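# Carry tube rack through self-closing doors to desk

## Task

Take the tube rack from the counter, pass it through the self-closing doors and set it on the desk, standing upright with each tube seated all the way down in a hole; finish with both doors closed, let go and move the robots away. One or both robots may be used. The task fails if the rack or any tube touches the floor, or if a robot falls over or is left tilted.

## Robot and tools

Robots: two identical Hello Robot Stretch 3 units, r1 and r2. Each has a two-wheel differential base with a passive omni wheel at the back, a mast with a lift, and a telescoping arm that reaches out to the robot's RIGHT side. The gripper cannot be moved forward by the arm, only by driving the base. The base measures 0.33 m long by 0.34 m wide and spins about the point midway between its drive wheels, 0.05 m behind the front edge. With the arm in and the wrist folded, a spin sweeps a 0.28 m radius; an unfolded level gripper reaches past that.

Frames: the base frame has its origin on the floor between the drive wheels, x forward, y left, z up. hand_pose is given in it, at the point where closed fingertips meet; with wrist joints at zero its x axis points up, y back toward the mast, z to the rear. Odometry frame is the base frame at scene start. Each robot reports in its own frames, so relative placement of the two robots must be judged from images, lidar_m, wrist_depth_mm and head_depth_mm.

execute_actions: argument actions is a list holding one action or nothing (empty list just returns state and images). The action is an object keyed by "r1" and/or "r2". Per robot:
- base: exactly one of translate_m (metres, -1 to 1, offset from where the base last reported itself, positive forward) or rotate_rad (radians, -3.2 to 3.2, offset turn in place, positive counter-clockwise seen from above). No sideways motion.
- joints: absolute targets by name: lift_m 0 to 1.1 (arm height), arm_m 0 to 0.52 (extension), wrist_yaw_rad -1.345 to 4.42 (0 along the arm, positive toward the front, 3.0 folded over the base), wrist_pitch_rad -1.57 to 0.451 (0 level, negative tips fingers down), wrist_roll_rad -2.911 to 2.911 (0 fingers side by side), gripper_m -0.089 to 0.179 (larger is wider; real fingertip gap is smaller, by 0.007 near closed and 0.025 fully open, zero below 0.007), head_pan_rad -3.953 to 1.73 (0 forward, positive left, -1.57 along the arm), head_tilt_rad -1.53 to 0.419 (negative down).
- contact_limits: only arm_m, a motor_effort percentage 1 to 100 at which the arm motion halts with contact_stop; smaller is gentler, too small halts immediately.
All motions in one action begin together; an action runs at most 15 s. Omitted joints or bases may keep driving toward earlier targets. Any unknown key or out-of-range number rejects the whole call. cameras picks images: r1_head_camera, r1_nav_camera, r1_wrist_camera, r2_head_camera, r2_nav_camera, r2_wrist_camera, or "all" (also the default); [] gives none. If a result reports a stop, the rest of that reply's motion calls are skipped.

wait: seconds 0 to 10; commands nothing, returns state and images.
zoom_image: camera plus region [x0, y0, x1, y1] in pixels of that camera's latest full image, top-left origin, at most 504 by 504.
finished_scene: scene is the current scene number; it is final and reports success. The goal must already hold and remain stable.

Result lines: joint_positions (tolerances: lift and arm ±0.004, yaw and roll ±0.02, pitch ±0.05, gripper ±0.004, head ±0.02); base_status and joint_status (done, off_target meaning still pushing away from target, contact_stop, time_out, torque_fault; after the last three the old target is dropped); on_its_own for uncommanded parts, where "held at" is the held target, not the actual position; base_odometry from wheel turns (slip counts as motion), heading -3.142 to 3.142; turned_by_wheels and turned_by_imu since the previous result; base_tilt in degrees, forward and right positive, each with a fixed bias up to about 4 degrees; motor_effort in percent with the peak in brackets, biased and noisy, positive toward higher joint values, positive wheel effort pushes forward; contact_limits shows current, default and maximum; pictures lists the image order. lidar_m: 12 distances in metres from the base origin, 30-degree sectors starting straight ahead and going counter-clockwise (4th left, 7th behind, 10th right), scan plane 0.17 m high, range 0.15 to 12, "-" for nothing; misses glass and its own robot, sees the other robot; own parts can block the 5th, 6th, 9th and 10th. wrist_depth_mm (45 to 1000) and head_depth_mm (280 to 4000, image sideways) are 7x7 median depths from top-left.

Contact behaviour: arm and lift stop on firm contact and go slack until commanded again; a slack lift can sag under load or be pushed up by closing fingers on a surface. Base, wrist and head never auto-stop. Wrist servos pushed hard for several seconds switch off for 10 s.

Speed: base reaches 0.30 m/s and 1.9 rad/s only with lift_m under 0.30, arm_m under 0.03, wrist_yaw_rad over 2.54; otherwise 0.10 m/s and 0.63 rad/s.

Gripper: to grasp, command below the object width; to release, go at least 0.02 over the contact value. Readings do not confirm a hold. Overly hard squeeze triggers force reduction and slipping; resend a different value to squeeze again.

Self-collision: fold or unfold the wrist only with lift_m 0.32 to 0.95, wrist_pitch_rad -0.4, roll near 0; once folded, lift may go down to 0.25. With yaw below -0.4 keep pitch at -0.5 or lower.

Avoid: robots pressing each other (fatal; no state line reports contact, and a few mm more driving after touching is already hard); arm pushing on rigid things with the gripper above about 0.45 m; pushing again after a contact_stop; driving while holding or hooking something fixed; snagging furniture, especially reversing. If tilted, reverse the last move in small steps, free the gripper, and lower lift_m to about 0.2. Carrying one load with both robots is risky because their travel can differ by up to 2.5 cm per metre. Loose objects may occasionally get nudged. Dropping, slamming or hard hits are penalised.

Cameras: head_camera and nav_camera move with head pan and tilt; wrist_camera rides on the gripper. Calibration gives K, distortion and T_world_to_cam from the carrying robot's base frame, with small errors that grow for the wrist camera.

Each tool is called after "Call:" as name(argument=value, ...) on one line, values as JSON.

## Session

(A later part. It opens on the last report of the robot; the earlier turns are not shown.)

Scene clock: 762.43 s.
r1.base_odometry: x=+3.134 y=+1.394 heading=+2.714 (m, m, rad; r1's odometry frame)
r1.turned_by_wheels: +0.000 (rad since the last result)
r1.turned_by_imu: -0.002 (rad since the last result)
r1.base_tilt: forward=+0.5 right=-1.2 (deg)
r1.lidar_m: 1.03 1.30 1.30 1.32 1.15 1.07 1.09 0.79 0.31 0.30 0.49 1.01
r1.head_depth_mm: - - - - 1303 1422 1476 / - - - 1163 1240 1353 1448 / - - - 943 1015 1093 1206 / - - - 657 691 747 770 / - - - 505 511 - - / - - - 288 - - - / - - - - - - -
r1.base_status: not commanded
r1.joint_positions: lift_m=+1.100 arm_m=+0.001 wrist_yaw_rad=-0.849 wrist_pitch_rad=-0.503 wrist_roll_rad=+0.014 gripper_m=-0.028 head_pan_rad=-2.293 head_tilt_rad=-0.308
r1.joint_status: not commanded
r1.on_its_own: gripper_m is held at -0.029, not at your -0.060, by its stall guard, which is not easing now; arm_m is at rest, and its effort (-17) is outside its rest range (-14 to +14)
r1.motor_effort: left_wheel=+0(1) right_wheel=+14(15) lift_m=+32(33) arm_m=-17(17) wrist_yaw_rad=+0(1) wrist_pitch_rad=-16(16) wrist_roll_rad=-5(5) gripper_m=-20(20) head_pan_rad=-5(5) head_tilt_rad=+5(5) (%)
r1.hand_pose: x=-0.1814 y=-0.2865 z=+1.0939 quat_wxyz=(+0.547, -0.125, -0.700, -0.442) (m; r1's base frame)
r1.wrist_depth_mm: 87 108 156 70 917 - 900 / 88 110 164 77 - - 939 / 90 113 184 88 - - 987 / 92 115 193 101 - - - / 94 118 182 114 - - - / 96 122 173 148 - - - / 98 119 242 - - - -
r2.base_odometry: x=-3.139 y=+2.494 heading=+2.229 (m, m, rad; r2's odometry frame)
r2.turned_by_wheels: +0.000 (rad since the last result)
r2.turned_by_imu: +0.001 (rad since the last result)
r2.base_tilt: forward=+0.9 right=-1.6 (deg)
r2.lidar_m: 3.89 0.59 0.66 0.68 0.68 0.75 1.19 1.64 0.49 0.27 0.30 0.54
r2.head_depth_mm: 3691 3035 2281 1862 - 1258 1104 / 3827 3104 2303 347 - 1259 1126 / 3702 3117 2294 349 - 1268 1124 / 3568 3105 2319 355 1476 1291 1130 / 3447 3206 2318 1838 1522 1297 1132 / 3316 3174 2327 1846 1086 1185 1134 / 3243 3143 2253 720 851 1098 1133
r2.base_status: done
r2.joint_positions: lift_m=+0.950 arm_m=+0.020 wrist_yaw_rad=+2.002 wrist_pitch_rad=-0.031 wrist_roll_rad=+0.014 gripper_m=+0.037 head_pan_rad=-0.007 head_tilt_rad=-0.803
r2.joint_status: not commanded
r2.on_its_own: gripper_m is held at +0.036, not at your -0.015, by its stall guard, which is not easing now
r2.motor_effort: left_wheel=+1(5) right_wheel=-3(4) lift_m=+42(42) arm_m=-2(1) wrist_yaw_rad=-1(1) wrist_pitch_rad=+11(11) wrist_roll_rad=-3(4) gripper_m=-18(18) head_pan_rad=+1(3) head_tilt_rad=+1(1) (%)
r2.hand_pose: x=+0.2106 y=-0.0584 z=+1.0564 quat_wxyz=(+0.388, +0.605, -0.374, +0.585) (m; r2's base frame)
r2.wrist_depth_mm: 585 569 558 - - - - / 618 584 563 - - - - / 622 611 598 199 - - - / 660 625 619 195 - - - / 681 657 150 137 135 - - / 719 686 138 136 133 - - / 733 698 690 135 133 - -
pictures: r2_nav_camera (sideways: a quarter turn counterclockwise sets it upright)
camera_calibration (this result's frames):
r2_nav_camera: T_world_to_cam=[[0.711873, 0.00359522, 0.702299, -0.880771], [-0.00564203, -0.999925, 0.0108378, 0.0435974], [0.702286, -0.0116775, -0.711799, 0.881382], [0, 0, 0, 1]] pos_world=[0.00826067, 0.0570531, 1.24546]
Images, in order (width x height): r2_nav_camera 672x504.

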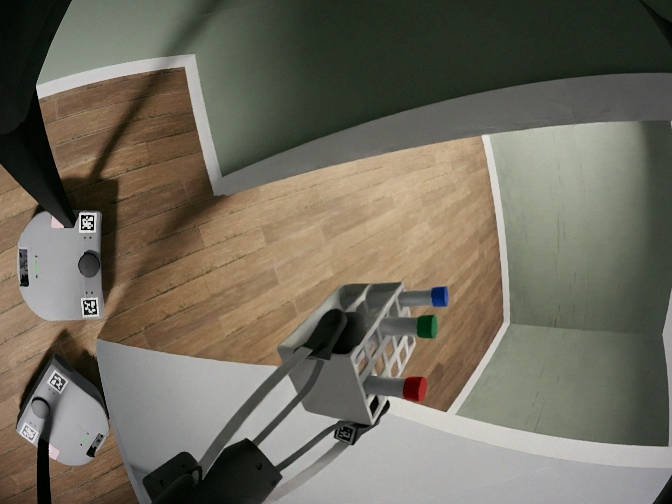

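Call:
execute_actions(actions=[{"r2":{"base":{"translate_m":0.2}}}], cameras=[])

Call:
execute_actions(actions=[{"r2":{"base":{"rotate_rad":-0.15}}}], cameras=[])

Call:
execute_actions(actions=[{"r2":{"base":{"translate_m":0.4}}}], cameras=["r2_nav_camera"])

Scene clock: 767.97 s.
r1.base_odometry: x=+3.134 y=+1.394 heading=+2.714 (m, m, rad; r1's odometry frame)
r1.turned_by_wheels: +0.000 (rad since the last result)
r1.turned_by_imu: -0.001 (rad since the last result)
r1.base_tilt: forward=+0.5 right=-1.1 (deg)
r1.lidar_m: 1.03 1.30 1.30 1.32 1.15 1.07 1.09 0.80 0.31 0.30 1.08 1.02
r1.head_depth_mm: - - - - 1298 1426 1489 / - - - 1177 1229 1349 1450 / - - - 943 1012 1100 1196 / - - - 653 692 752 771 / - - - 505 511 - - / - - - 288 - - - / - - - - - - -
r1.base_status: not commanded
r1.joint_positions: lift_m=+1.100 arm_m=+0.001 wrist_yaw_rad=-0.849 wrist_pitch_rad=-0.503 wrist_roll_rad=+0.014 gripper_m=-0.028 head_pan_rad=-2.293 head_tilt_rad=-0.308
r1.joint_status: not commanded
r1.on_its_own: gripper_m is held at -0.029, not at your -0.060, by its stall guard, which is not easing now; arm_m is at rest, and its effort (-16) is outside its rest range (-14 to +14)
r1.motor_effort: left_wheel=+0(0) right_wheel=+14(14) lift_m=+33(33) arm_m=-16(16) wrist_yaw_rad=-1(1) wrist_pitch_rad=-16(16) wrist_roll_rad=-5(5) gripper_m=-19(20) head_pan_rad=-5(4) head_tilt_rad=+5(5) (%)
r1.hand_pose: x=-0.1814 y=-0.2865 z=+1.0939 quat_wxyz=(+0.547, -0.125, -0.700, -0.442) (m; r1's base frame)
r1.wrist_depth_mm: 87 108 156 70 919 - 894 / 88 110 164 77 - - 935 / 90 113 185 87 - - 961 / 92 116 193 101 - - - / 94 118 180 113 - - - / 96 122 173 148 - - - / 98 119 243 - - - -
r2.base_odometry: x=-3.261 y=+2.652 heading=+2.230 (m, m, rad; r2's odometry frame)
r2.turned_by_wheels: +0.000 (rad since the last result)
r2.turned_by_imu: +0.001 (rad since the last result)
r2.base_tilt: forward=+1.0 right=-1.6 (deg)
r2.lidar_m: 3.69 0.42 0.44 0.72 0.75 0.83 1.32 0.62 0.32 0.31 0.37 0.67
r2.head_depth_mm: 3568 3065 2279 1872 - 1258 1121 / 3613 3098 2303 347 - 1263 1125 / 3517 3137 2296 348 - 1271 1126 / 3363 3154 2316 355 1478 1299 1129 / 3280 3119 2313 1837 1528 1299 1131 / 3153 3166 2338 1841 1527 1295 1080 / 3104 3202 2343 1841 1488 734 993
r2.base_status: done
r2.joint_positions: lift_m=+0.950 arm_m=+0.020 wrist_yaw_rad=+2.002 wrist_pitch_rad=-0.031 wrist_roll_rad=+0.014 gripper_m=+0.037 head_pan_rad=-0.007 head_tilt_rad=-0.803
r2.joint_status: not commanded
r2.on_its_own: gripper_m is held at +0.036, not at your -0.015, by its stall guard, which is not easing now
r2.motor_effort: left_wheel=+1(4) right_wheel=-3(4) lift_m=+42(42) arm_m=-2(1) wrist_yaw_rad=-2(1) wrist_pitch_rad=+10(10) wrist_roll_rad=-3(4) gripper_m=-18(18) head_pan_rad=+3(2) head_tilt_rad=+1(1) (%)
r2.hand_pose: x=+0.2106 y=-0.0584 z=+1.0564 quat_wxyz=(+0.388, +0.605, -0.374, +0.585) (m; r2's base frame)
r2.wrist_depth_mm: 396 395 - - - - - / 411 398 - - - - - / 427 404 - 198 - - - / 441 418 - 196 - - - / 458 434 151 138 134 - - / 477 451 138 136 133 - - / 490 475 505 135 133 - -
pictures: none
No camera images: the call's "cameras" was empty. Leave "cameras" out to get every camera's image.

Scene clock: 769.40 s.
r1.base_odometry: x=+3.134 y=+1.394 heading=+2.714 (m, m, rad; r1's odometry frame)
r1.turned_by_wheels: +0.000 (rad since the last result)
r1.turned_by_imu: +0.000 (rad since the last result)
r1.base_tilt: forward=+0.5 right=-1.1 (deg)
r1.lidar_m: 1.03 1.30 1.30 1.32 1.15 1.07 1.09 0.79 0.31 0.30 1.08 1.01
r1.head_depth_mm: - - - - 1296 1424 1471 / - - - 1172 1246 1353 1444 / - - - 938 1015 1105 1201 / - - - 657 696 749 768 / - - - 505 510 - - / - - - 288 - - - / - - - - - - -
r1.base_status: not commanded
r1.joint_positions: lift_m=+1.100 arm_m=+0.001 wrist_yaw_rad=-0.849 wrist_pitch_rad=-0.503 wrist_roll_rad=+0.014 gripper_m=-0.028 head_pan_rad=-2.293 head_tilt_rad=-0.308
r1.joint_status: not commanded
r1.on_its_own: gripper_m is held at -0.029, not at your -0.060, by its stall guard, which is not easing now; arm_m is at rest, and its effort (-17) is outside its rest range (-14 to +14)
r1.motor_effort: left_wheel=+0(0) right_wheel=+15(15) lift_m=+32(32) arm_m=-17(17) wrist_yaw_rad=-1(0) wrist_pitch_rad=-16(16) wrist_roll_rad=-5(5) gripper_m=-19(19) head_pan_rad=-4(4) head_tilt_rad=+6(6) (%)
r1.hand_pose: x=-0.1814 y=-0.2865 z=+1.0939 quat_wxyz=(+0.547, -0.125, -0.700, -0.442) (m; r1's base frame)
r1.wrist_depth_mm: 87 107 156 70 918 - 900 / 88 110 164 77 - - 933 / 90 112 184 88 - - 971 / 92 115 192 101 - - - / 94 119 182 113 - - - / 96 122 173 148 - - - / 98 119 242 - - - -
r2.base_odometry: x=-3.261 y=+2.652 heading=+2.080 (m, m, rad; r2's odometry frame)
r2.turned_by_wheels: -0.150 (rad since the last result)
r2.turned_by_imu: -0.148 (rad since the last result)
r2.base_tilt: forward=+1.1 right=-1.7 (deg)
r2.lidar_m: 3.48 0.46 0.42 0.59 0.76 0.78 1.09 1.83 0.32 0.31 0.34 0.52
r2.head_depth_mm: 2986 3025 2279 1865 - 1206 1102 / 3423 3087 2299 347 - 1262 1120 / 3719 3140 2315 348 - 1265 1129 / 3573 3148 2297 355 1472 1289 1135 / 3431 3145 2330 1843 1530 1298 1132 / 3257 3203 2341 1847 1522 1301 1113 / 3136 3184 2329 1855 1522 1303 924
r2.base_status: done
r2.joint_positions: lift_m=+0.950 arm_m=+0.020 wrist_yaw_rad=+2.002 wrist_pitch_rad=-0.031 wrist_roll_rad=+0.014 gripper_m=+0.037 head_pan_rad=-0.007 head_tilt_rad=-0.803
r2.joint_status: not commanded
r2.on_its_own: gripper_m is held at +0.036, not at your -0.015, by its stall guard, which is not easing now
r2.motor_effort: left_wheel=+2(5) right_wheel=-3(6) lift_m=+42(42) arm_m=-2(2) wrist_yaw_rad=-1(1) wrist_pitch_rad=+10(10) wrist_roll_rad=-3(3) gripper_m=-17(18) head_pan_rad=+2(3) head_tilt_rad=+1(1) (%)
r2.hand_pose: x=+0.2106 y=-0.0584 z=+1.0564 quat_wxyz=(+0.388, +0.605, -0.374, +0.585) (m; r2's base frame)
r2.wrist_depth_mm: 364 - - - - - - / 370 - - - - - - / 378 515 - 199 - - - / 391 494 - 196 - - - / 403 482 151 137 135 - - / 422 467 139 136 133 - - / 439 458 - 135 132 - -
pictures: none
No camera images: the call's "cameras" was empty. Leave "cameras" out to get every camera's image.

Scene clock: 774.37 s.
r1.base_odometry: x=+3.134 y=+1.394 heading=+2.714 (m, m, rad; r1's odometry frame)
r1.turned_by_wheels: +0.000 (rad since the last result)
r1.turned_by_imu: -0.001 (rad since the last result)
r1.base_tilt: forward=+0.6 right=-1.0 (deg)
r1.lidar_m: 1.03 1.30 1.30 1.32 1.14 1.07 1.09 0.79 0.31 0.30 1.08 1.01
r1.head_depth_mm: - - - - 1298 1432 1467 / - - - 1165 1237 1352 1443 / - - - 941 1012 1100 1206 / - - - 654 692 748 770 / - - - 505 510 - - / - - - 288 - - - / - - - - - - -
r1.base_status: not commanded
r1.joint_positions: lift_m=+1.100 arm_m=+0.001 wrist_yaw_rad=-0.849 wrist_pitch_rad=-0.503 wrist_roll_rad=+0.014 gripper_m=-0.028 head_pan_rad=-2.293 head_tilt_rad=-0.308
r1.joint_status: not commanded
r1.on_its_own: gripper_m is held at -0.029, not at your -0.060, by its stall guard, which is not easing now; arm_m is at rest, and its effort (-17) is outside its rest range (-14 to +14)
r1.motor_effort: left_wheel=+0(0) right_wheel=+15(15) lift_m=+32(32) arm_m=-17(17) wrist_yaw_rad=-1(1) wrist_pitch_rad=-16(16) wrist_roll_rad=-5(5) gripper_m=-20(20) head_pan_rad=-5(4) head_tilt_rad=+5(6) (%)
r1.hand_pose: x=-0.1814 y=-0.2865 z=+1.0939 quat_wxyz=(+0.547, -0.125, -0.700, -0.442) (m; r1's base frame)
r1.wrist_depth_mm: 87 107 156 70 923 - 888 / 88 110 164 77 - - 933 / 90 113 184 88 - - 954 / 92 116 193 101 - - - / 94 118 181 113 - - - / 96 122 173 148 - - - / 98 119 242 - - - -
r2.base_odometry: x=-3.456 y=+3.002 heading=+2.080 (m, m, rad; r2's odometry frame)
r2.turned_by_wheels: +0.000 (rad since the last result)
r2.turned_by_imu: +0.002 (rad since the last result)
r2.base_tilt: forward=+1.0 right=-1.7 (deg)
r2.lidar_m: 3.21 3.34 3.05 0.32 0.33 0.98 1.37 0.47 0.37 0.37 0.40 0.57
r2.head_depth_mm: 2752 2842 2299 1869 - 1255 1121 / 3156 3127 2302 347 - 1262 1126 / 3430 3123 2302 348 - 1270 1125 / 3246 3137 2308 354 1479 1296 1132 / 3078 3170 2306 1834 1520 1295 1130 / 2938 3190 2363 1827 1524 1300 1133 / 2797 3022 2347 1859 1529 1307 1134
r2.base_status: done
r2.joint_positions: lift_m=+0.950 arm_m=+0.020 wrist_yaw_rad=+2.002 wrist_pitch_rad=-0.031 wrist_roll_rad=+0.014 gripper_m=+0.037 head_pan_rad=-0.007 head_tilt_rad=-0.803
r2.joint_status: not commanded
r2.on_its_own: gripper_m is held at +0.036, not at your -0.015, by its stall guard, which is not easing now
r2.motor_effort: left_wheel=+1(5) right_wheel=-3(4) lift_m=+42(42) arm_m=-2(2) wrist_yaw_rad=-2(2) wrist_pitch_rad=+10(10) wrist_roll_rad=-3(4) gripper_m=-18(18) head_pan_rad=+3(4) head_tilt_rad=+1(1) (%)
r2.hand_pose: x=+0.2106 y=-0.0584 z=+1.0564 quat_wxyz=(+0.388, +0.605, -0.374, +0.585) (m; r2's base frame)
r2.wrist_depth_mm: - - - - - - - / - - - - - - - / - - - 199 - - - / - - - 196 - - - / - - 151 138 134 - - / - - 139 136 133 - - / - - - 136 132 - -
pictures: r2_nav_camera (sideways: a quarter turn counterclockwise sets it upright)
camera_calibration (this result's frames):
r2_nav_camera: T_world_to_cam=[[0.711862, 0.0035972, 0.70231, -0.880785], [-0.00563951, -0.999925, 0.0108378, 0.0435974], [0.702296, -0.0116757, -0.711789, 0.881368], [0, 0, 0, 1]] pos_world=[0.00826136, 0.0570531, 1.24546]
Images, in order (width x height): r2_nav_camera 672x504.

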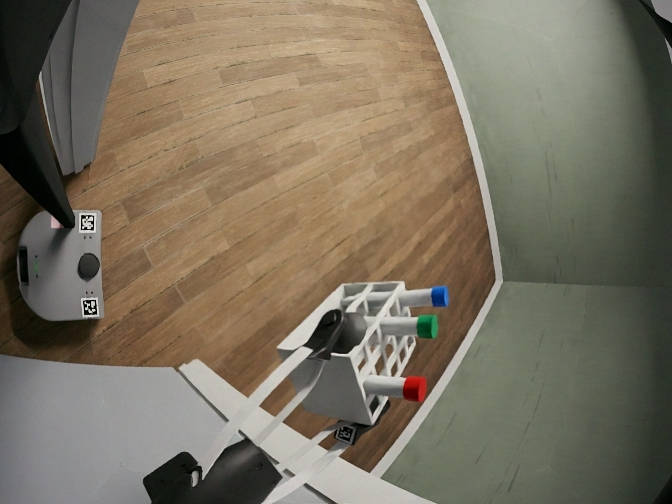

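Go on through, and look for desk.

Call:
execute_actions(actions=[{"r2":{"base":{"translate_m":0.7},"joints":{"head_tilt_rad":-0.4}}}], cameras=["r2_nav_camera","r1_nav_camera"])

Scene clock: 784.00 s.
r1.base_odometry: x=+3.134 y=+1.394 heading=+2.714 (m, m, rad; r1's odometry frame)
r1.turned_by_wheels: +0.000 (rad since the last result)
r1.turned_by_imu: -0.002 (rad since the last result)
r1.base_tilt: forward=+0.5 right=-0.9 (deg)
r1.lidar_m: 1.03 1.30 1.30 1.31 1.14 1.07 1.09 0.80 0.31 0.30 1.09 1.01
r1.head_depth_mm: - - - - 1302 1431 1469 / - - - 1163 1234 1349 1444 / - - - 943 1017 1097 1195 / - - - 655 693 748 769 / - - - 505 510 - - / - - - 288 - - - / - - - - - - -
r1.base_status: not commanded
r1.joint_positions: lift_m=+1.100 arm_m=+0.001 wrist_yaw_rad=-0.849 wrist_pitch_rad=-0.503 wrist_roll_rad=+0.014 gripper_m=-0.028 head_pan_rad=-2.293 head_tilt_rad=-0.308
r1.joint_status: not commanded
r1.on_its_own: gripper_m is held at -0.029, not at your -0.060, by its stall guard, which is not easing now; arm_m is at rest, and its effort (-17) is outside its rest range (-14 to +14)
r1.motor_effort: left_wheel=+0(0) right_wheel=+14(14) lift_m=+33(33) arm_m=-17(17) wrist_yaw_rad=-1(1) wrist_pitch_rad=-16(17) wrist_roll_rad=-5(5) gripper_m=-20(20) head_pan_rad=-4(4) head_tilt_rad=+6(6) (%)
r1.hand_pose: x=-0.1814 y=-0.2865 z=+1.0939 quat_wxyz=(+0.547, -0.125, -0.700, -0.442) (m; r1's base frame)
r1.wrist_depth_mm: 87 108 157 70 921 - 884 / 88 110 165 77 - - 930 / 90 113 184 87 - - 962 / 92 115 194 101 - - - / 94 119 182 114 - - - / 96 122 173 148 - - - / 98 119 242 - - - -
r2.base_odometry: x=-3.797 y=+3.613 heading=+2.080 (m, m, rad; r2's odometry frame)
r2.turned_by_wheels: +0.000 (rad since the last result)
r2.turned_by_imu: +0.003 (rad since the last result)
r2.base_tilt: forward=+1.0 right=-1.8 (deg)
r2.lidar_m: 2.75 2.71 2.83 2.92 1.55 0.79 1.20 0.59 0.49 0.65 1.87 1.96
r2.head_depth_mm: 2296 2397 2516 2618 2297 1777 - / 2636 2781 2928 3006 2296 1723 297 / 2704 2930 3184 3265 2306 1850 - / 2594 2783 2995 3182 2273 305 1267 / 2454 2633 2828 3017 2284 1718 1377 / 2352 2510 2679 2886 2286 1712 1373 / 2252 2404 2562 2742 2299 1723 1367
r2.base_status: done
r2.joint_positions: lift_m=+0.950 arm_m=+0.020 wrist_yaw_rad=+2.002 wrist_pitch_rad=-0.031 wrist_roll_rad=+0.014 gripper_m=+0.037 head_pan_rad=-0.007 head_tilt_rad=-0.408
r2.joint_status: all done
r2.on_its_own: gripper_m is held at +0.036, not at your -0.015, by its stall guard, which is not easing now
r2.motor_effort: left_wheel=+1(5) right_wheel=-2(3) lift_m=+42(42) arm_m=-1(1) wrist_yaw_rad=-2(1) wrist_pitch_rad=+10(10) wrist_roll_rad=-3(4) gripper_m=-18(18) head_pan_rad=+2(3) head_tilt_rad=+3(21) (%)
r2.hand_pose: x=+0.2106 y=-0.0584 z=+1.0564 quat_wxyz=(+0.388, +0.605, -0.374, +0.585) (m; r2's base frame)
r2.wrist_depth_mm: - - - - - - - / - - - - - - - / - - - 199 - - - / - - - 195 - - - / - - 151 137 134 - - / - - 138 136 133 - - / - - - 135 132 - -
pictures: r1_nav_camera (sideways: a quarter turn counterclockwise sets it upright), r2_nav_camera (sideways: a quarter turn counterclockwise sets it upright)
camera_calibration (this result's frames):
r1_nav_camera: T_world_to_cam=[[-0.263494, -0.215514, 0.940279, -1.17747], [-0.717401, 0.695415, -0.041647, 0.10592], [-0.644908, -0.685531, -0.337847, 0.399564], [0, 0, 0, 1]] pos_world=[0.0234121, -0.0535055, 1.24655]
r2_nav_camera: T_world_to_cam=[[0.386995, 0.00598499, 0.922062, -1.16532], [-0.00968329, -0.999897, 0.0105543, 0.0439855], [0.922031, -0.0130131, -0.386897, 0.457341], [0, 0, 0, 1]] pos_world=[0.029716, 0.0569069, 1.25098]
Images, in order (width x height): r1_nav_camera 672x504, r2_nav_camera 672x504.

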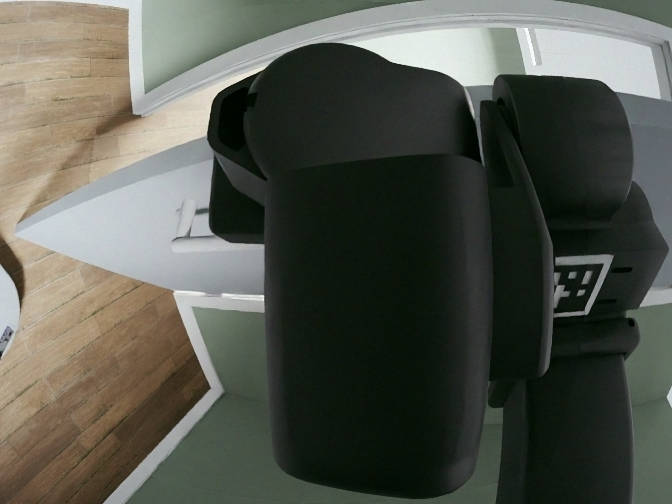

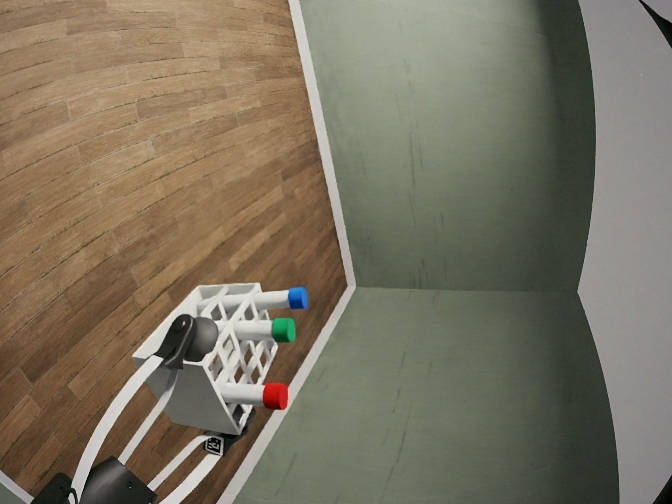

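Call:
execute_actions(actions=[{"r1":{"joints":{"gripper_m":0.12,"wrist_yaw_rad":-0.85,"head_pan_rad":-1.8}},"r2":{"joints":{"head_pan_rad":1.3}}}], cameras=["r2_nav_camera","r1_nav_camera"])

Scene clock: 790.70 s.
r1.base_odometry: x=+3.134 y=+1.394 heading=+2.715 (m, m, rad; r1's odometry frame)
r1.turned_by_wheels: +0.001 (rad since the last result)
r1.turned_by_imu: +0.012 (rad since the last result)
r1.base_tilt: forward=+0.9 right=-1.5 (deg)
r1.lidar_m: 1.04 1.30 1.31 1.32 1.14 1.07 1.09 0.84 0.39 0.36 1.08 1.02
r1.head_depth_mm: - - - - - - - / - - - - - - - / - - - - - - - / 302 314 - - - - - / 287 297 - - - - - / 305 933 - - - - - / 908 957 - 1145 1225 - -
r1.base_status: not commanded
r1.joint_positions: lift_m=+1.100 arm_m=+0.000 wrist_yaw_rad=-0.834 wrist_pitch_rad=-0.562 wrist_roll_rad=+0.000 gripper_m=+0.120 head_pan_rad=-1.807 head_tilt_rad=-0.307
r1.joint_status: all done
r1.on_its_own: wrist_yaw_rad is at rest, and its effort (-13) is outside its rest range (-12 to +12)
r1.motor_effort: left_wheel=+2(10) right_wheel=-4(14) lift_m=+32(33) arm_m=-4(17) wrist_yaw_rad=-13(13) wrist_pitch_rad=+4(18) wrist_roll_rad=+0(5) gripper_m=-5(82) head_pan_rad=+5(44) head_tilt_rad=+5(5) (%)
r1.hand_pose: x=-0.1726 y=-0.2821 z=+1.0815 quat_wxyz=(+0.542, -0.096, -0.700, -0.455) (m; r1's base frame)
r1.wrist_depth_mm: 138 96 266 509 921 - 920 / 148 107 279 566 - - 959 / 154 123 299 638 - - 998 / 159 183 319 736 - - - / 164 191 337 881 - - - / 168 - 292 - - - - / - 236 315 - - - -
r2.base_odometry: x=-3.797 y=+3.613 heading=+2.080 (m, m, rad; r2's odometry frame)
r2.turned_by_wheels: +0.000 (rad since the last result)
r2.turned_by_imu: +0.000 (rad since the last result)
r2.base_tilt: forward=+1.0 right=-1.7 (deg)
r2.lidar_m: 2.74 2.71 2.84 2.92 1.54 0.79 1.07 0.59 0.49 0.65 1.87 1.95
r2.head_depth_mm: 2639 2776 2933 3031 2308 1713 1376 / 2917 3066 3267 3315 2296 1724 1373 / 3204 3411 3666 3484 2307 1723 1375 / 3335 3581 3824 3442 2290 1724 1368 / 3080 3335 3449 3240 2301 1725 1374 / 2840 3001 3205 3265 2310 1714 1371 / 2644 2800 2923 3095 2306 1726 1374
r2.base_status: not commanded
r2.joint_positions: lift_m=+0.950 arm_m=+0.020 wrist_yaw_rad=+2.002 wrist_pitch_rad=-0.031 wrist_roll_rad=+0.014 gripper_m=+0.037 head_pan_rad=+1.293 head_tilt_rad=-0.408
r2.joint_status: all done
r2.on_its_own: gripper_m is held at +0.036, not at your -0.015, by its stall guard, which is not easing now
r2.motor_effort: left_wheel=+2(1) right_wheel=-2(2) lift_m=+42(42) arm_m=-1(2) wrist_yaw_rad=-1(1) wrist_pitch_rad=+10(10) wrist_roll_rad=-4(3) gripper_m=-18(18) head_pan_rad=+2(32) head_tilt_rad=+3(3) (%)
r2.hand_pose: x=+0.2106 y=-0.0584 z=+1.0564 quat_wxyz=(+0.388, +0.605, -0.374, +0.585) (m; r2's base frame)
r2.wrist_depth_mm: - - - - - - - / - - - - - - - / - - - 199 - - - / - - - 194 - - - / - - 151 137 135 - - / - - 138 136 133 - - / - - - 136 134 - -
pictures: r1_nav_camera (sideways: a quarter turn counterclockwise sets it upright), r2_nav_camera (sideways: a quarter turn counterclockwise sets it upright)
camera_calibration (this result's frames):
r1_nav_camera: T_world_to_cam=[[-0.132033, -0.313251, 0.940447, -1.17849], [-0.959317, 0.27924, -0.0416707, 0.107426], [-0.249557, -0.907689, -0.337376, 0.396539], [0, 0, 0, 1]] pos_world=[0.0464151, -0.039228, 1.24657]
r2_nav_camera: T_world_to_cam=[[0.0978974, 0.374453, 0.922063, -1.16356], [0.960762, -0.277172, 0.0105543, 0.0380658], [0.259522, 0.884851, -0.386895, 0.461379], [0, 0, 0, 1]] pos_world=[-0.0424011, 0.0379967, 1.25098]
Images, in order (width x height): r1_nav_camera 672x504, r2_nav_camera 672x504.

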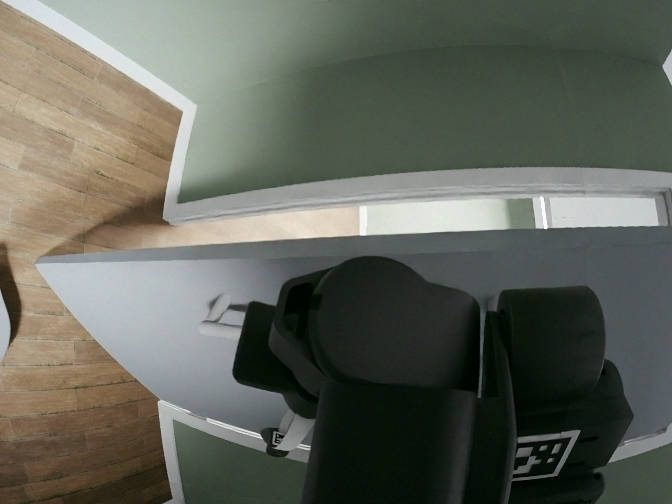

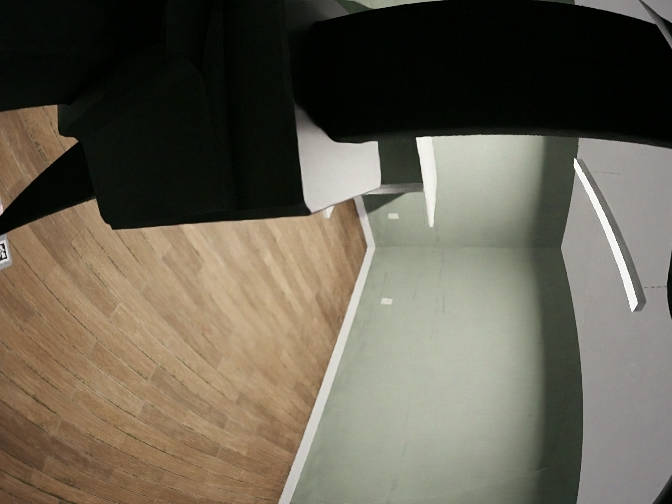

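Call:
execute_actions(actions=[{"r1":{"base":{"translate_m":0.1}},"r2":{"joints":{"head_pan_rad":0,"head_tilt_rad":-0.5},"base":{"rotate_rad":1.5}}}], cameras=["r2_nav_camera","r1_nav_camera"])

Scene clock: 797.10 s.
r1.base_odometry: x=+3.043 y=+1.435 heading=+2.715 (m, m, rad; r1's odometry frame)
r1.turned_by_wheels: +0.000 (rad since the last result)
r1.turned_by_imu: -0.001 (rad since the last result)
r1.base_tilt: forward=+0.8 right=-1.5 (deg)
r1.lidar_m: 0.94 1.22 1.23 1.29 1.24 1.16 1.18 1.10 1.04 1.06 0.98 0.92
r1.head_depth_mm: - - - - - - - / - - - - - - - / - - - - - - - / 904 943 - - - - - / 919 962 - - - - - / 932 987 - - - - - / 960 1005 - 1208 1264 - -
r1.base_status: done
r1.joint_positions: lift_m=+1.100 arm_m=+0.000 wrist_yaw_rad=-0.847 wrist_pitch_rad=-0.562 wrist_roll_rad=+0.000 gripper_m=+0.120 head_pan_rad=-1.807 head_tilt_rad=-0.307
r1.joint_status: not commanded
r1.motor_effort: left_wheel=-1(7) right_wheel=+0(3) lift_m=+32(33) arm_m=-4(5) wrist_yaw_rad=-3(13) wrist_pitch_rad=+5(4) wrist_roll_rad=+0(0) gripper_m=+0(4) head_pan_rad=+5(4) head_tilt_rad=+5(5) (%)
r1.hand_pose: x=-0.1743 y=-0.2802 z=+1.0815 quat_wxyz=(+0.539, -0.100, -0.700, -0.458) (m; r1's base frame)
r1.wrist_depth_mm: 631 692 762 870 965 - 991 / 681 746 838 960 - - - / 737 830 952 - - - - / 819 918 - - - - - / 916 - - - - - - / - - - - - - - / - - - - - - -
r2.base_odometry: x=-3.797 y=+3.613 heading=-2.703 (m, m, rad; r2's odometry frame)
r2.turned_by_wheels: +1.500 (rad since the last result)
r2.turned_by_imu: +1.479 (rad since the last result)
r2.base_tilt: forward=+1.0 right=-1.7 (deg)
r2.lidar_m: 2.93 2.02 0.78 0.55 0.53 0.49 0.61 1.51 1.92 2.56 2.71 2.78
r2.head_depth_mm: 3137 3328 3523 2805 2033 1690 - / 3152 3532 3817 2858 2030 319 - / 2970 3269 3642 2840 2125 315 - / 2843 3014 3393 2876 1960 1445 1293 / 2665 2839 3196 2888 2040 1579 1296 / 2528 2673 2986 2875 2032 1582 1297 / 2414 2562 2784 2700 2047 1592 1295
r2.base_status: done
r2.joint_positions: lift_m=+0.950 arm_m=+0.020 wrist_yaw_rad=+2.002 wrist_pitch_rad=-0.031 wrist_roll_rad=+0.014 gripper_m=+0.037 head_pan_rad=+0.007 head_tilt_rad=-0.494
r2.joint_status: all done
r2.on_its_own: gripper_m is held at +0.036, not at your -0.015, by its stall guard, which is not easing now
r2.motor_effort: left_wheel=-1(4) right_wheel=+2(6) lift_m=+42(42) arm_m=-2(2) wrist_yaw_rad=-1(1) wrist_pitch_rad=+10(10) wrist_roll_rad=-3(3) gripper_m=-18(18) head_pan_rad=-4(31) head_tilt_rad=-2(10) (%)
r2.hand_pose: x=+0.2106 y=-0.0584 z=+1.0564 quat_wxyz=(+0.388, +0.605, -0.374, +0.585) (m; r2's base frame)
r2.wrist_depth_mm: 805 - - - - - - / 803 - - - - - - / 809 - - 199 - - - / 803 - - 195 - - - / 794 - 151 137 134 - - / 781 - 139 136 133 - - / 761 - - 135 133 - -
pictures: r1_nav_camera (sideways: a quarter turn counterclockwise sets it upright), r2_nav_camera (sideways: a quarter turn counterclockwise sets it upright)
camera_calibration (this result's frames):
r1_nav_camera: T_world_to_cam=[[-0.132033, -0.313251, 0.940447, -1.17849], [-0.959317, 0.27924, -0.0416707, 0.107426], [-0.249557, -0.907689, -0.337375, 0.396538], [0, 0, 0, 1]] pos_world=[0.0464151, -0.039228, 1.24657]
r2_nav_camera: T_world_to_cam=[[0.464093, 0.0119393, 0.885706, -1.11836], [0.00519165, -0.999929, 0.0107588, 0.0436299], [0.885771, -0.000394784, -0.464121, 0.558052], [0, 0, 0, 1]] pos_world=[0.0244881, 0.0571995, 1.24907]
Images, in order (width x height): r1_nav_camera 672x504, r2_nav_camera 672x504.

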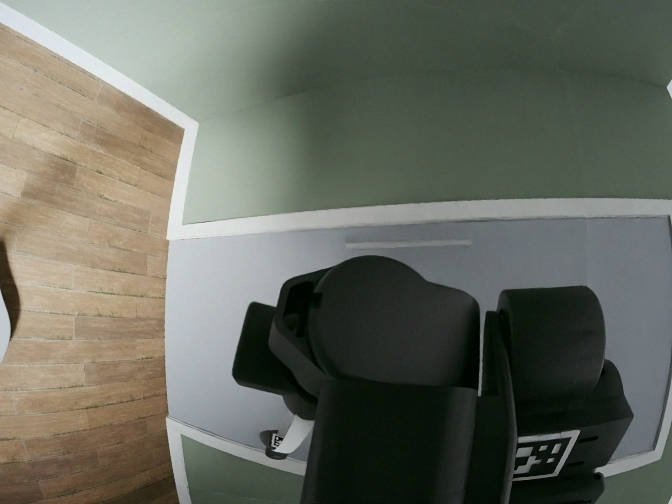

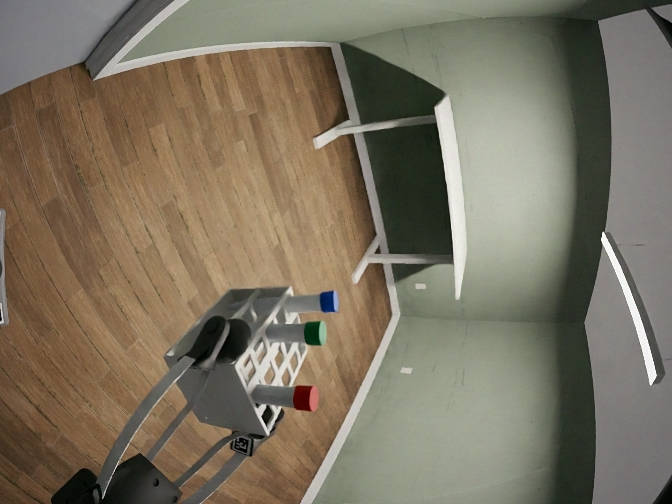

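Call:
execute_actions(actions=[{"r2":{"base":{"rotate_rad":0.13}},"r1":{"base":{"translate_m":0.3}}}], cameras=[])

Call:
execute_actions(actions=[{"r2":{"base":{"translate_m":1.0}}}], cameras=[])

Call:
execute_actions(actions=[{"r2":{"base":{"translate_m":0.8},"joints":{"head_tilt_rad":-0.9}}}], cameras=["r2_nav_camera","r2_head_camera"])

Scene clock: 807.73 s.
r1.base_odometry: x=+2.770 y=+1.560 heading=+2.715 (m, m, rad; r1's odometry frame)
r1.turned_by_wheels: +0.000 (rad since the last result)
r1.turned_by_imu: +0.001 (rad since the last result)
r1.base_tilt: forward=+0.9 right=-1.4 (deg)
r1.lidar_m: 0.67 0.87 1.05 1.16 1.38 1.43 1.46 1.24 1.15 1.01 0.70 0.66
r1.head_depth_mm: - - - - - - - / - - - - - - - / - - - - - - - / 1027 1071 - - - - - / 1037 1091 - - - - - / 1059 1116 - - - - - / 1085 1133 - 1257 1271 - -
r1.base_status: done
r1.joint_positions: lift_m=+1.100 arm_m=+0.000 wrist_yaw_rad=-0.847 wrist_pitch_rad=-0.562 wrist_roll_rad=+0.000 gripper_m=+0.120 head_pan_rad=-1.807 head_tilt_rad=-0.307
r1.joint_status: not commanded
r1.motor_effort: left_wheel=-1(4) right_wheel=+1(4) lift_m=+32(32) arm_m=-4(4) wrist_yaw_rad=-3(3) wrist_pitch_rad=+5(5) wrist_roll_rad=+0(1) gripper_m=+0(1) head_pan_rad=+5(4) head_tilt_rad=+5(5) (%)
r1.hand_pose: x=-0.1743 y=-0.2802 z=+1.0815 quat_wxyz=(+0.539, -0.100, -0.700, -0.458) (m; r1's base frame)
r1.wrist_depth_mm: 738 792 900 - - - - / 791 868 - - - - - / 873 950 - - - - - / 955 - - - - - - / - - - - - - - / - - - - - - - / - - - - - - -
r2.base_odometry: x=-3.797 y=+3.613 heading=-2.574 (m, m, rad; r2's odometry frame)
r2.turned_by_wheels: +0.130 (rad since the last result)
r2.turned_by_imu: +0.128 (rad since the last result)
r2.base_tilt: forward=+1.0 right=-1.6 (deg)
r2.lidar_m: 2.93 1.30 0.69 0.53 0.53 0.49 0.70 1.87 2.00 2.76 2.71 2.89
r2.head_depth_mm: 3017 3310 3641 2849 2050 1692 - / 2874 3088 3433 2849 2033 319 - / 2756 2924 3364 2869 2109 314 - / 2669 2818 3171 2878 1957 1447 1289 / 2553 2713 3049 2849 2046 1580 1297 / 2455 2600 2890 2713 2036 1583 1295 / 2373 2539 2788 2871 2053 1590 1293
r2.base_status: done
r2.joint_positions: lift_m=+0.950 arm_m=+0.020 wrist_yaw_rad=+2.002 wrist_pitch_rad=-0.031 wrist_roll_rad=+0.014 gripper_m=+0.037 head_pan_rad=+0.007 head_tilt_rad=-0.494
r2.joint_status: not commanded
r2.on_its_own: gripper_m is held at +0.036, not at your -0.015, by its stall guard, which is not easing now
r2.motor_effort: left_wheel=-2(4) right_wheel=+2(6) lift_m=+42(42) arm_m=-1(2) wrist_yaw_rad=-2(1) wrist_pitch_rad=+10(10) wrist_roll_rad=-4(4) gripper_m=-17(18) head_pan_rad=-2(3) head_tilt_rad=-2(2) (%)
r2.hand_pose: x=+0.2106 y=-0.0584 z=+1.0564 quat_wxyz=(+0.388, +0.605, -0.374, +0.585) (m; r2's base frame)
r2.wrist_depth_mm: 663 961 - - - - - / 660 999 - - - - - / 668 964 - 199 - - - / 691 960 - 195 - - - / 702 972 150 137 135 - - / 720 909 139 136 133 - - / 739 908 - 135 133 - -
pictures: none
No camera images: the call's "cameras" was empty. Leave "cameras" out to get every camera's image.

Scene clock: 818.67 s.
r1.base_odometry: x=+2.770 y=+1.560 heading=+2.715 (m, m, rad; r1's odometry frame)
r1.turned_by_wheels: +0.000 (rad since the last result)
r1.turned_by_imu: -0.002 (rad since the last result)
r1.base_tilt: forward=+0.6 right=-1.4 (deg)
r1.lidar_m: 0.67 0.87 1.05 1.16 1.38 1.43 1.46 1.24 1.15 1.01 0.69 0.66
r1.head_depth_mm: - - - - - - - / - - - - - - - / - - - - - - - / 1032 1070 - - - - - / 1048 1086 - - - - - / 1062 1109 - - - - - / 1082 1132 - 1259 1263 - -
r1.base_status: not commanded
r1.joint_positions: lift_m=+1.100 arm_m=+0.000 wrist_yaw_rad=-0.847 wrist_pitch_rad=-0.562 wrist_roll_rad=+0.000 gripper_m=+0.120 head_pan_rad=-1.807 head_tilt_rad=-0.307
r1.joint_status: not commanded
r1.motor_effort: left_wheel=-1(1) right_wheel=+1(1) lift_m=+32(32) arm_m=-4(4) wrist_yaw_rad=-2(3) wrist_pitch_rad=+5(5) wrist_roll_rad=+0(0) gripper_m=+0(1) head_pan_rad=+5(5) head_tilt_rad=+5(5) (%)
r1.hand_pose: x=-0.1743 y=-0.2802 z=+1.0815 quat_wxyz=(+0.539, -0.100, -0.700, -0.458) (m; r1's base frame)
r1.wrist_depth_mm: 726 795 871 989 - - - / 796 866 991 - - - - / 863 957 - - - - - / 944 - - - - - - / - - - - - - - / - - - - - - - / - - - - - - -
r2.base_odometry: x=-4.641 y=+3.075 heading=-2.574 (m, m, rad; r2's odometry frame)
r2.turned_by_wheels: +0.000 (rad since the last result)
r2.turned_by_imu: +0.004 (rad since the last result)
r2.base_tilt: forward=+1.0 right=-1.5 (deg)
r2.lidar_m: 1.94 1.54 1.12 0.88 0.86 1.01 1.42 2.78 2.97 2.33 2.30 2.46
r2.head_depth_mm: 2025 2252 2491 2681 2008 1690 - / 1945 2124 1923 2487 2033 320 - / 1875 2034 1761 2451 2133 315 - / 1798 1959 1759 2384 1952 1452 1292 / 1730 1884 1562 2269 2039 1578 1297 / 1668 1807 1568 2167 2039 1587 1299 / 1601 1747 1410 2050 1889 1574 1296
r2.base_status: done
r2.joint_positions: lift_m=+0.950 arm_m=+0.020 wrist_yaw_rad=+2.002 wrist_pitch_rad=-0.031 wrist_roll_rad=+0.014 gripper_m=+0.037 head_pan_rad=+0.007 head_tilt_rad=-0.494
r2.joint_status: not commanded
r2.on_its_own: gripper_m is held at +0.036, not at your -0.015, by its stall guard, which is not easing now
r2.motor_effort: left_wheel=-2(2) right_wheel=+2(6) lift_m=+42(42) arm_m=-2(1) wrist_yaw_rad=-1(2) wrist_pitch_rad=+10(11) wrist_roll_rad=-4(4) gripper_m=-18(18) head_pan_rad=-4(2) head_tilt_rad=-2(3) (%)
r2.hand_pose: x=+0.2106 y=-0.0584 z=+1.0564 quat_wxyz=(+0.388, +0.605, -0.374, +0.585) (m; r2's base frame)
r2.wrist_depth_mm: - - - - - - - / - - - - - - - / - - - 198 - - - / - - - 197 - - - / - - 151 138 134 - - / - - 138 136 133 - - / - - - 135 133 - -
pictures: none
No camera images: the call's "cameras" was empty. Leave "cameras" out to get every camera's image.

Scene clock: 827.63 s.
r1.base_odometry: x=+2.770 y=+1.560 heading=+2.715 (m, m, rad; r1's odometry frame)
r1.turned_by_wheels: +0.000 (rad since the last result)
r1.turned_by_imu: -0.002 (rad since the last result)
r1.base_tilt: forward=+0.8 right=-1.5 (deg)
r1.lidar_m: 0.67 0.87 1.05 1.16 1.38 1.43 1.46 1.24 1.15 1.00 0.69 0.66
r1.head_depth_mm: - - - - - - - / - - - - - - - / - - - - - - - / 1033 1075 - - - - - / 1041 1094 - - - - - / 1063 1113 - - - - - / 1094 1134 - 1254 1265 - -
r1.base_status: not commanded
r1.joint_positions: lift_m=+1.100 arm_m=+0.000 wrist_yaw_rad=-0.847 wrist_pitch_rad=-0.562 wrist_roll_rad=+0.000 gripper_m=+0.120 head_pan_rad=-1.807 head_tilt_rad=-0.307
r1.joint_status: not commanded
r1.motor_effort: left_wheel=-1(1) right_wheel=+1(1) lift_m=+32(33) arm_m=-4(4) wrist_yaw_rad=-3(3) wrist_pitch_rad=+5(5) wrist_roll_rad=+0(0) gripper_m=+1(0) head_pan_rad=+4(4) head_tilt_rad=+5(5) (%)
r1.hand_pose: x=-0.1743 y=-0.2802 z=+1.0815 quat_wxyz=(+0.539, -0.100, -0.700, -0.458) (m; r1's base frame)
r1.wrist_depth_mm: 718 786 888 - - - - / 802 858 978 - - - - / 854 959 - - - - - / 947 - - - - - - / - - - - - - - / - - - - - - - / - - - - - - -
r2.base_odometry: x=-5.315 y=+2.645 heading=-2.574 (m, m, rad; r2's odometry frame)
r2.turned_by_wheels: +0.000 (rad since the last result)
r2.turned_by_imu: +0.003 (rad since the last result)
r2.base_tilt: forward=+1.0 right=-1.7 (deg)
r2.lidar_m: 1.29 1.27 0.90 1.21 1.20 1.27 2.02 3.50 2.55 2.00 1.97 1.17
r2.head_depth_mm: 883 653 1395 - 1338 1242 1091 / 889 654 1798 325 - 1239 1102 / 896 661 577 305 1381 1249 1102 / 905 663 558 1616 1436 1249 1105 / 907 666 580 1692 1441 1254 1108 / 919 671 562 1663 1446 1255 1114 / 921 673 547 1620 1458 1261 1114
r2.base_status: done
r2.joint_positions: lift_m=+0.950 arm_m=+0.020 wrist_yaw_rad=+2.002 wrist_pitch_rad=-0.031 wrist_roll_rad=+0.014 gripper_m=+0.037 head_pan_rad=+0.007 head_tilt_rad=-0.888
r2.joint_status: all done
r2.on_its_own: gripper_m is held at +0.036, not at your -0.015, by its stall guard, which is not easing now
r2.motor_effort: left_wheel=-2(2) right_wheel=+2(7) lift_m=+42(42) arm_m=-2(2) wrist_yaw_rad=-1(2) wrist_pitch_rad=+11(10) wrist_roll_rad=-3(4) gripper_m=-17(17) head_pan_rad=-4(5) head_tilt_rad=-5(22) (%)
r2.hand_pose: x=+0.2106 y=-0.0584 z=+1.0564 quat_wxyz=(+0.388, +0.605, -0.374, +0.585) (m; r2's base frame)
r2.wrist_depth_mm: - - - - - - - / - - - - - - - / - - - 198 - - - / - 946 928 196 860 842 807 / 576 575 151 138 134 519 517 / - - 139 136 133 - - / - - - 134 133 - -
pictures: r2_head_camera (sideways: a quarter turn clockwise sets it upright), r2_nav_camera (sideways: a quarter turn counterclockwise sets it upright)
camera_calibration (this result's frames):
r2_head_camera: T_world_to_cam=[[-0.742453, -0.0305322, -0.669202, 0.894496], [-0.0642926, 0.997597, 0.0258151, -0.027874], [0.666805, 0.0621912, -0.742632, 0.923188], [0, 0, 0, 1]] pos_world=[0.0467423, -0.00229625, 1.28491]
r2_nav_camera: T_world_to_cam=[[0.769047, 0.0139182, 0.639041, -0.79869], [0.00922469, -0.9999, 0.0106763, 0.0437182], [0.639126, -0.00231562, -0.769099, 0.956282], [0, 0, 0, 1]] pos_world=[0.00264169, 0.0570445, 1.2454]
Images, in order (width x height): r2_head_camera 896x504, r2_nav_camera 672x504.

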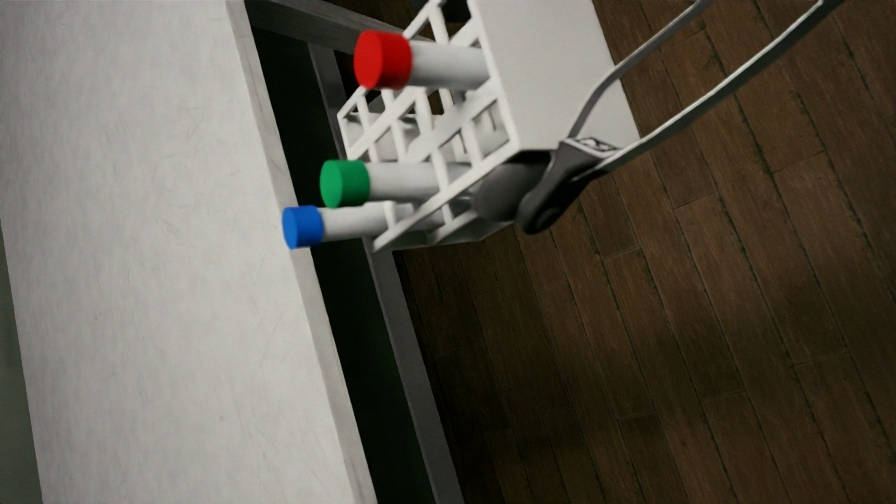

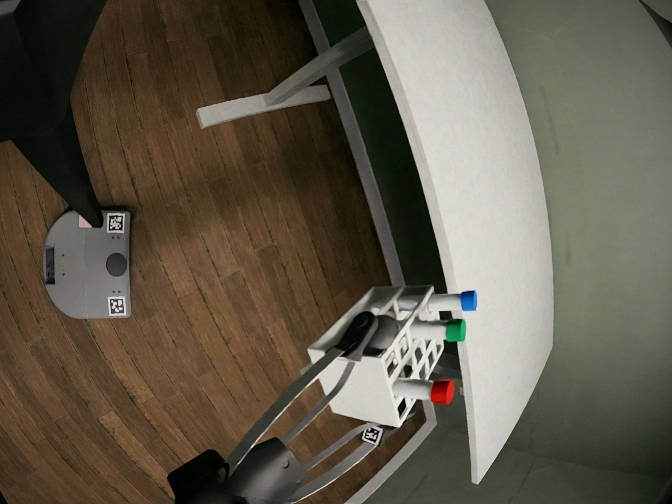

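Call:
execute_actions(actions=[{"r2":{"joints":{"lift_m":1.06}}}], cameras=[])

Call:
execute_actions(actions=[{"r2":{"base":{"translate_m":0.4}}}], cameras=["r2_nav_camera","r2_head_camera"])

Scene clock: 834.67 s.
r1.base_odometry: x=+2.770 y=+1.560 heading=+2.715 (m, m, rad; r1's odometry frame)
r1.turned_by_wheels: +0.000 (rad since the last result)
r1.turned_by_imu: -0.001 (rad since the last result)
r1.base_tilt: forward=+0.7 right=-1.4 (deg)
r1.lidar_m: 0.67 0.87 1.05 1.16 1.39 1.43 1.46 1.24 1.15 1.01 0.69 0.66
r1.head_depth_mm: - - - - - - - / - - - - - - - / - - - - - - - / 1029 1071 - - - - - / 1047 1086 - - - - - / 1063 1114 - - - - - / 1079 1142 - 1262 1264 - -
r1.base_status: not commanded
r1.joint_positions: lift_m=+1.100 arm_m=+0.000 wrist_yaw_rad=-0.847 wrist_pitch_rad=-0.562 wrist_roll_rad=+0.000 gripper_m=+0.120 head_pan_rad=-1.807 head_tilt_rad=-0.307
r1.joint_status: not commanded
r1.motor_effort: left_wheel=-1(1) right_wheel=+1(1) lift_m=+32(33) arm_m=-5(4) wrist_yaw_rad=-3(3) wrist_pitch_rad=+5(5) wrist_roll_rad=+0(0) gripper_m=+0(1) head_pan_rad=+4(4) head_tilt_rad=+5(5) (%)
r1.hand_pose: x=-0.1743 y=-0.2802 z=+1.0815 quat_wxyz=(+0.539, -0.100, -0.700, -0.458) (m; r1's base frame)
r1.wrist_depth_mm: 741 792 891 1000 - - - / 796 884 976 - - - - / 873 971 - - - - - / 936 - - - - - - / - - - - - - - / - - - - - - - / - - - - - - -
r2.base_odometry: x=-5.315 y=+2.645 heading=-2.574 (m, m, rad; r2's odometry frame)
r2.turned_by_wheels: +0.000 (rad since the last result)
r2.turned_by_imu: +0.000 (rad since the last result)
r2.base_tilt: forward=+0.9 right=-1.7 (deg)
r2.lidar_m: 1.29 1.27 0.90 1.21 1.20 1.28 2.02 3.51 2.55 2.00 1.97 1.17
r2.head_depth_mm: 886 - - - 1398 1244 1099 / 891 - - - 1422 1245 1105 / - - - 1641 1435 1249 1108 / 905 664 1637 1685 1443 1256 1105 / 910 667 578 1692 1442 1253 1111 / 915 670 561 1663 1442 1256 1115 / 922 674 547 1634 1454 1263 1114
r2.base_status: not commanded
r2.joint_positions: lift_m=+1.060 arm_m=+0.020 wrist_yaw_rad=+2.002 wrist_pitch_rad=-0.031 wrist_roll_rad=+0.014 gripper_m=+0.037 head_pan_rad=+0.007 head_tilt_rad=-0.888
r2.joint_status: all done
r2.on_its_own: gripper_m is held at +0.036, not at your -0.015, by its stall guard, which is not easing now
r2.motor_effort: left_wheel=-2(2) right_wheel=+2(2) lift_m=+44(45) arm_m=-1(2) wrist_yaw_rad=-1(1) wrist_pitch_rad=+10(10) wrist_roll_rad=-3(3) gripper_m=-18(18) head_pan_rad=-3(3) head_tilt_rad=-5(4) (%)
r2.hand_pose: x=+0.2106 y=-0.0584 z=+1.1663 quat_wxyz=(+0.388, +0.605, -0.374, +0.585) (m; r2's base frame)
r2.wrist_depth_mm: - - - - - - - / - - - - - - - / - - - 200 - - - / - - - 196 - - - / - 850 150 137 135 787 771 / 569 579 139 136 133 561 547 / - - - 134 133 - 918
pictures: none
No camera images: the call's "cameras" was empty. Leave "cameras" out to get every camera's image.

Scene clock: 840.17 s.
r1.base_odometry: x=+2.770 y=+1.560 heading=+2.715 (m, m, rad; r1's odometry frame)
r1.turned_by_wheels: +0.000 (rad since the last result)
r1.turned_by_imu: -0.001 (rad since the last result)
r1.base_tilt: forward=+0.7 right=-1.5 (deg)
r1.lidar_m: 0.67 0.87 1.05 1.16 1.38 1.43 1.46 1.24 1.15 1.01 0.70 0.66
r1.head_depth_mm: - - - - - - - / - - - - - - - / - - - - - - - / 1028 1074 - - - - - / 1048 1098 - - - - - / 1063 1119 - - - - - / 1086 1132 - 1255 1265 - -
r1.base_status: not commanded
r1.joint_positions: lift_m=+1.100 arm_m=+0.000 wrist_yaw_rad=-0.847 wrist_pitch_rad=-0.562 wrist_roll_rad=+0.000 gripper_m=+0.120 head_pan_rad=-1.807 head_tilt_rad=-0.307
r1.joint_status: not commanded
r1.motor_effort: left_wheel=-1(1) right_wheel=+1(1) lift_m=+33(33) arm_m=-4(4) wrist_yaw_rad=-3(3) wrist_pitch_rad=+5(5) wrist_roll_rad=+0(0) gripper_m=+0(0) head_pan_rad=+5(4) head_tilt_rad=+5(5) (%)
r1.hand_pose: x=-0.1743 y=-0.2802 z=+1.0815 quat_wxyz=(+0.539, -0.100, -0.700, -0.458) (m; r1's base frame)
r1.wrist_depth_mm: 730 800 873 - - - - / 806 876 999 - - - - / 861 962 - - - - - / 936 - - - - - - / - - - - - - - / - - - - - - - / - - - - - - -
r2.base_odometry: x=-5.652 y=+2.430 heading=-2.574 (m, m, rad; r2's odometry frame)
r2.turned_by_wheels: +0.000 (rad since the last result)
r2.turned_by_imu: +0.001 (rad since the last result)
r2.base_tilt: forward=+1.0 right=-1.6 (deg)
r2.lidar_m: 0.92 0.90 0.71 0.71 1.36 1.46 2.28 3.88 2.34 1.83 1.80 0.80
r2.head_depth_mm: 878 - - - 358 1179 1100 / 847 - - - 367 338 1101 / - - - 421 368 326 1104 / 796 664 509 432 369 321 1083 / 787 665 526 435 369 322 1063 / 767 668 528 436 371 323 301 / 739 675 530 438 372 323 292
r2.base_status: done
r2.joint_positions: lift_m=+1.060 arm_m=+0.020 wrist_yaw_rad=+2.002 wrist_pitch_rad=-0.031 wrist_roll_rad=+0.014 gripper_m=+0.037 head_pan_rad=+0.007 head_tilt_rad=-0.889
r2.joint_status: not commanded
r2.on_its_own: gripper_m is held at +0.036, not at your -0.015, by its stall guard, which is not easing now
r2.motor_effort: left_wheel=-1(2) right_wheel=+2(6) lift_m=+44(44) arm_m=-1(2) wrist_yaw_rad=-1(1) wrist_pitch_rad=+10(10) wrist_roll_rad=-3(3) gripper_m=-18(18) head_pan_rad=-2(4) head_tilt_rad=-4(4) (%)
r2.hand_pose: x=+0.2106 y=-0.0584 z=+1.1663 quat_wxyz=(+0.388, +0.605, -0.374, +0.585) (m; r2's base frame)
r2.wrist_depth_mm: 908 838 853 833 833 818 794 / 916 899 846 891 845 848 835 / 916 921 877 199 907 870 859 / 972 964 943 196 896 901 879 / 833 848 151 137 135 788 794 / 581 576 139 136 133 545 535 / 442 435 395 135 133 408 416
pictures: r2_head_camera (sideways: a quarter turn clockwise sets it upright), r2_nav_camera (sideways: a quarter turn counterclockwise sets it upright)
camera_calibration (this result's frames):
r2_head_camera: T_world_to_cam=[[-0.742573, -0.0305331, -0.669068, 0.894323], [-0.0642881, 0.997597, 0.0258254, -0.0278875], [0.666672, 0.0621904, -0.742752, 0.923345], [0, 0, 0, 1]] pos_world=[0.0467393, -0.00229626, 1.2849]
r2_nav_camera: T_world_to_cam=[[0.769161, 0.0139191, 0.638903, -0.798511], [0.00922676, -0.9999, 0.0106759, 0.0437187], [0.638988, -0.00231646, -0.769213, 0.956432], [0, 0, 0, 1]] pos_world=[0.00263154, 0.0570445, 1.2454]
Images, in order (width x height): r2_head_camera 896x504, r2_nav_camera 672x504.

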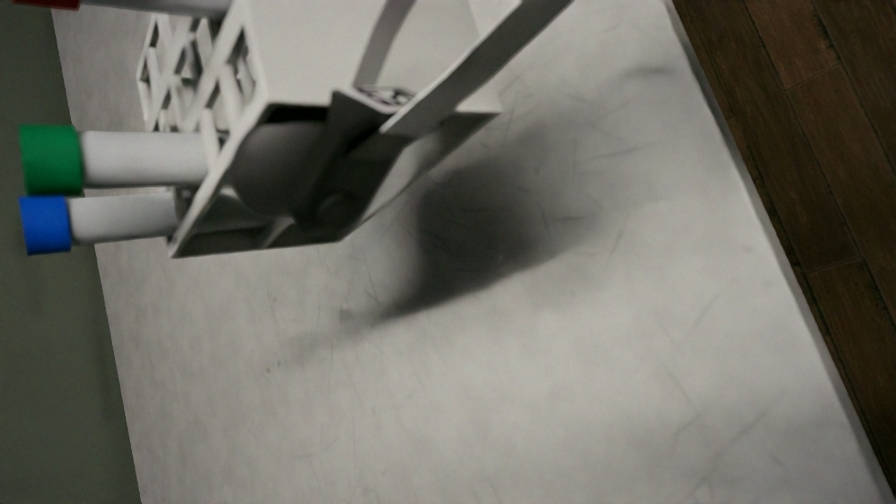

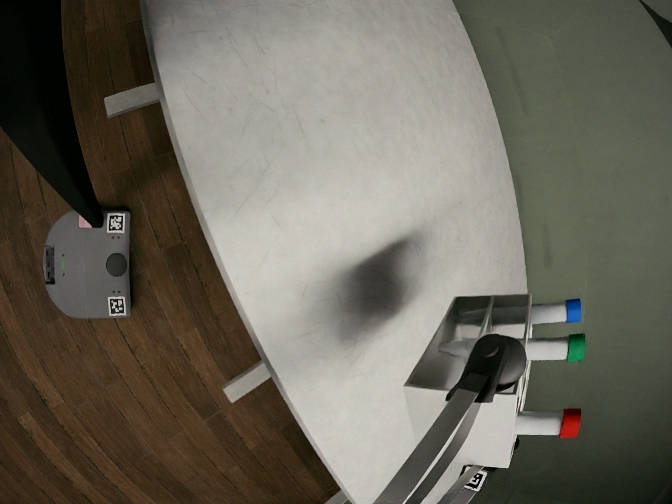

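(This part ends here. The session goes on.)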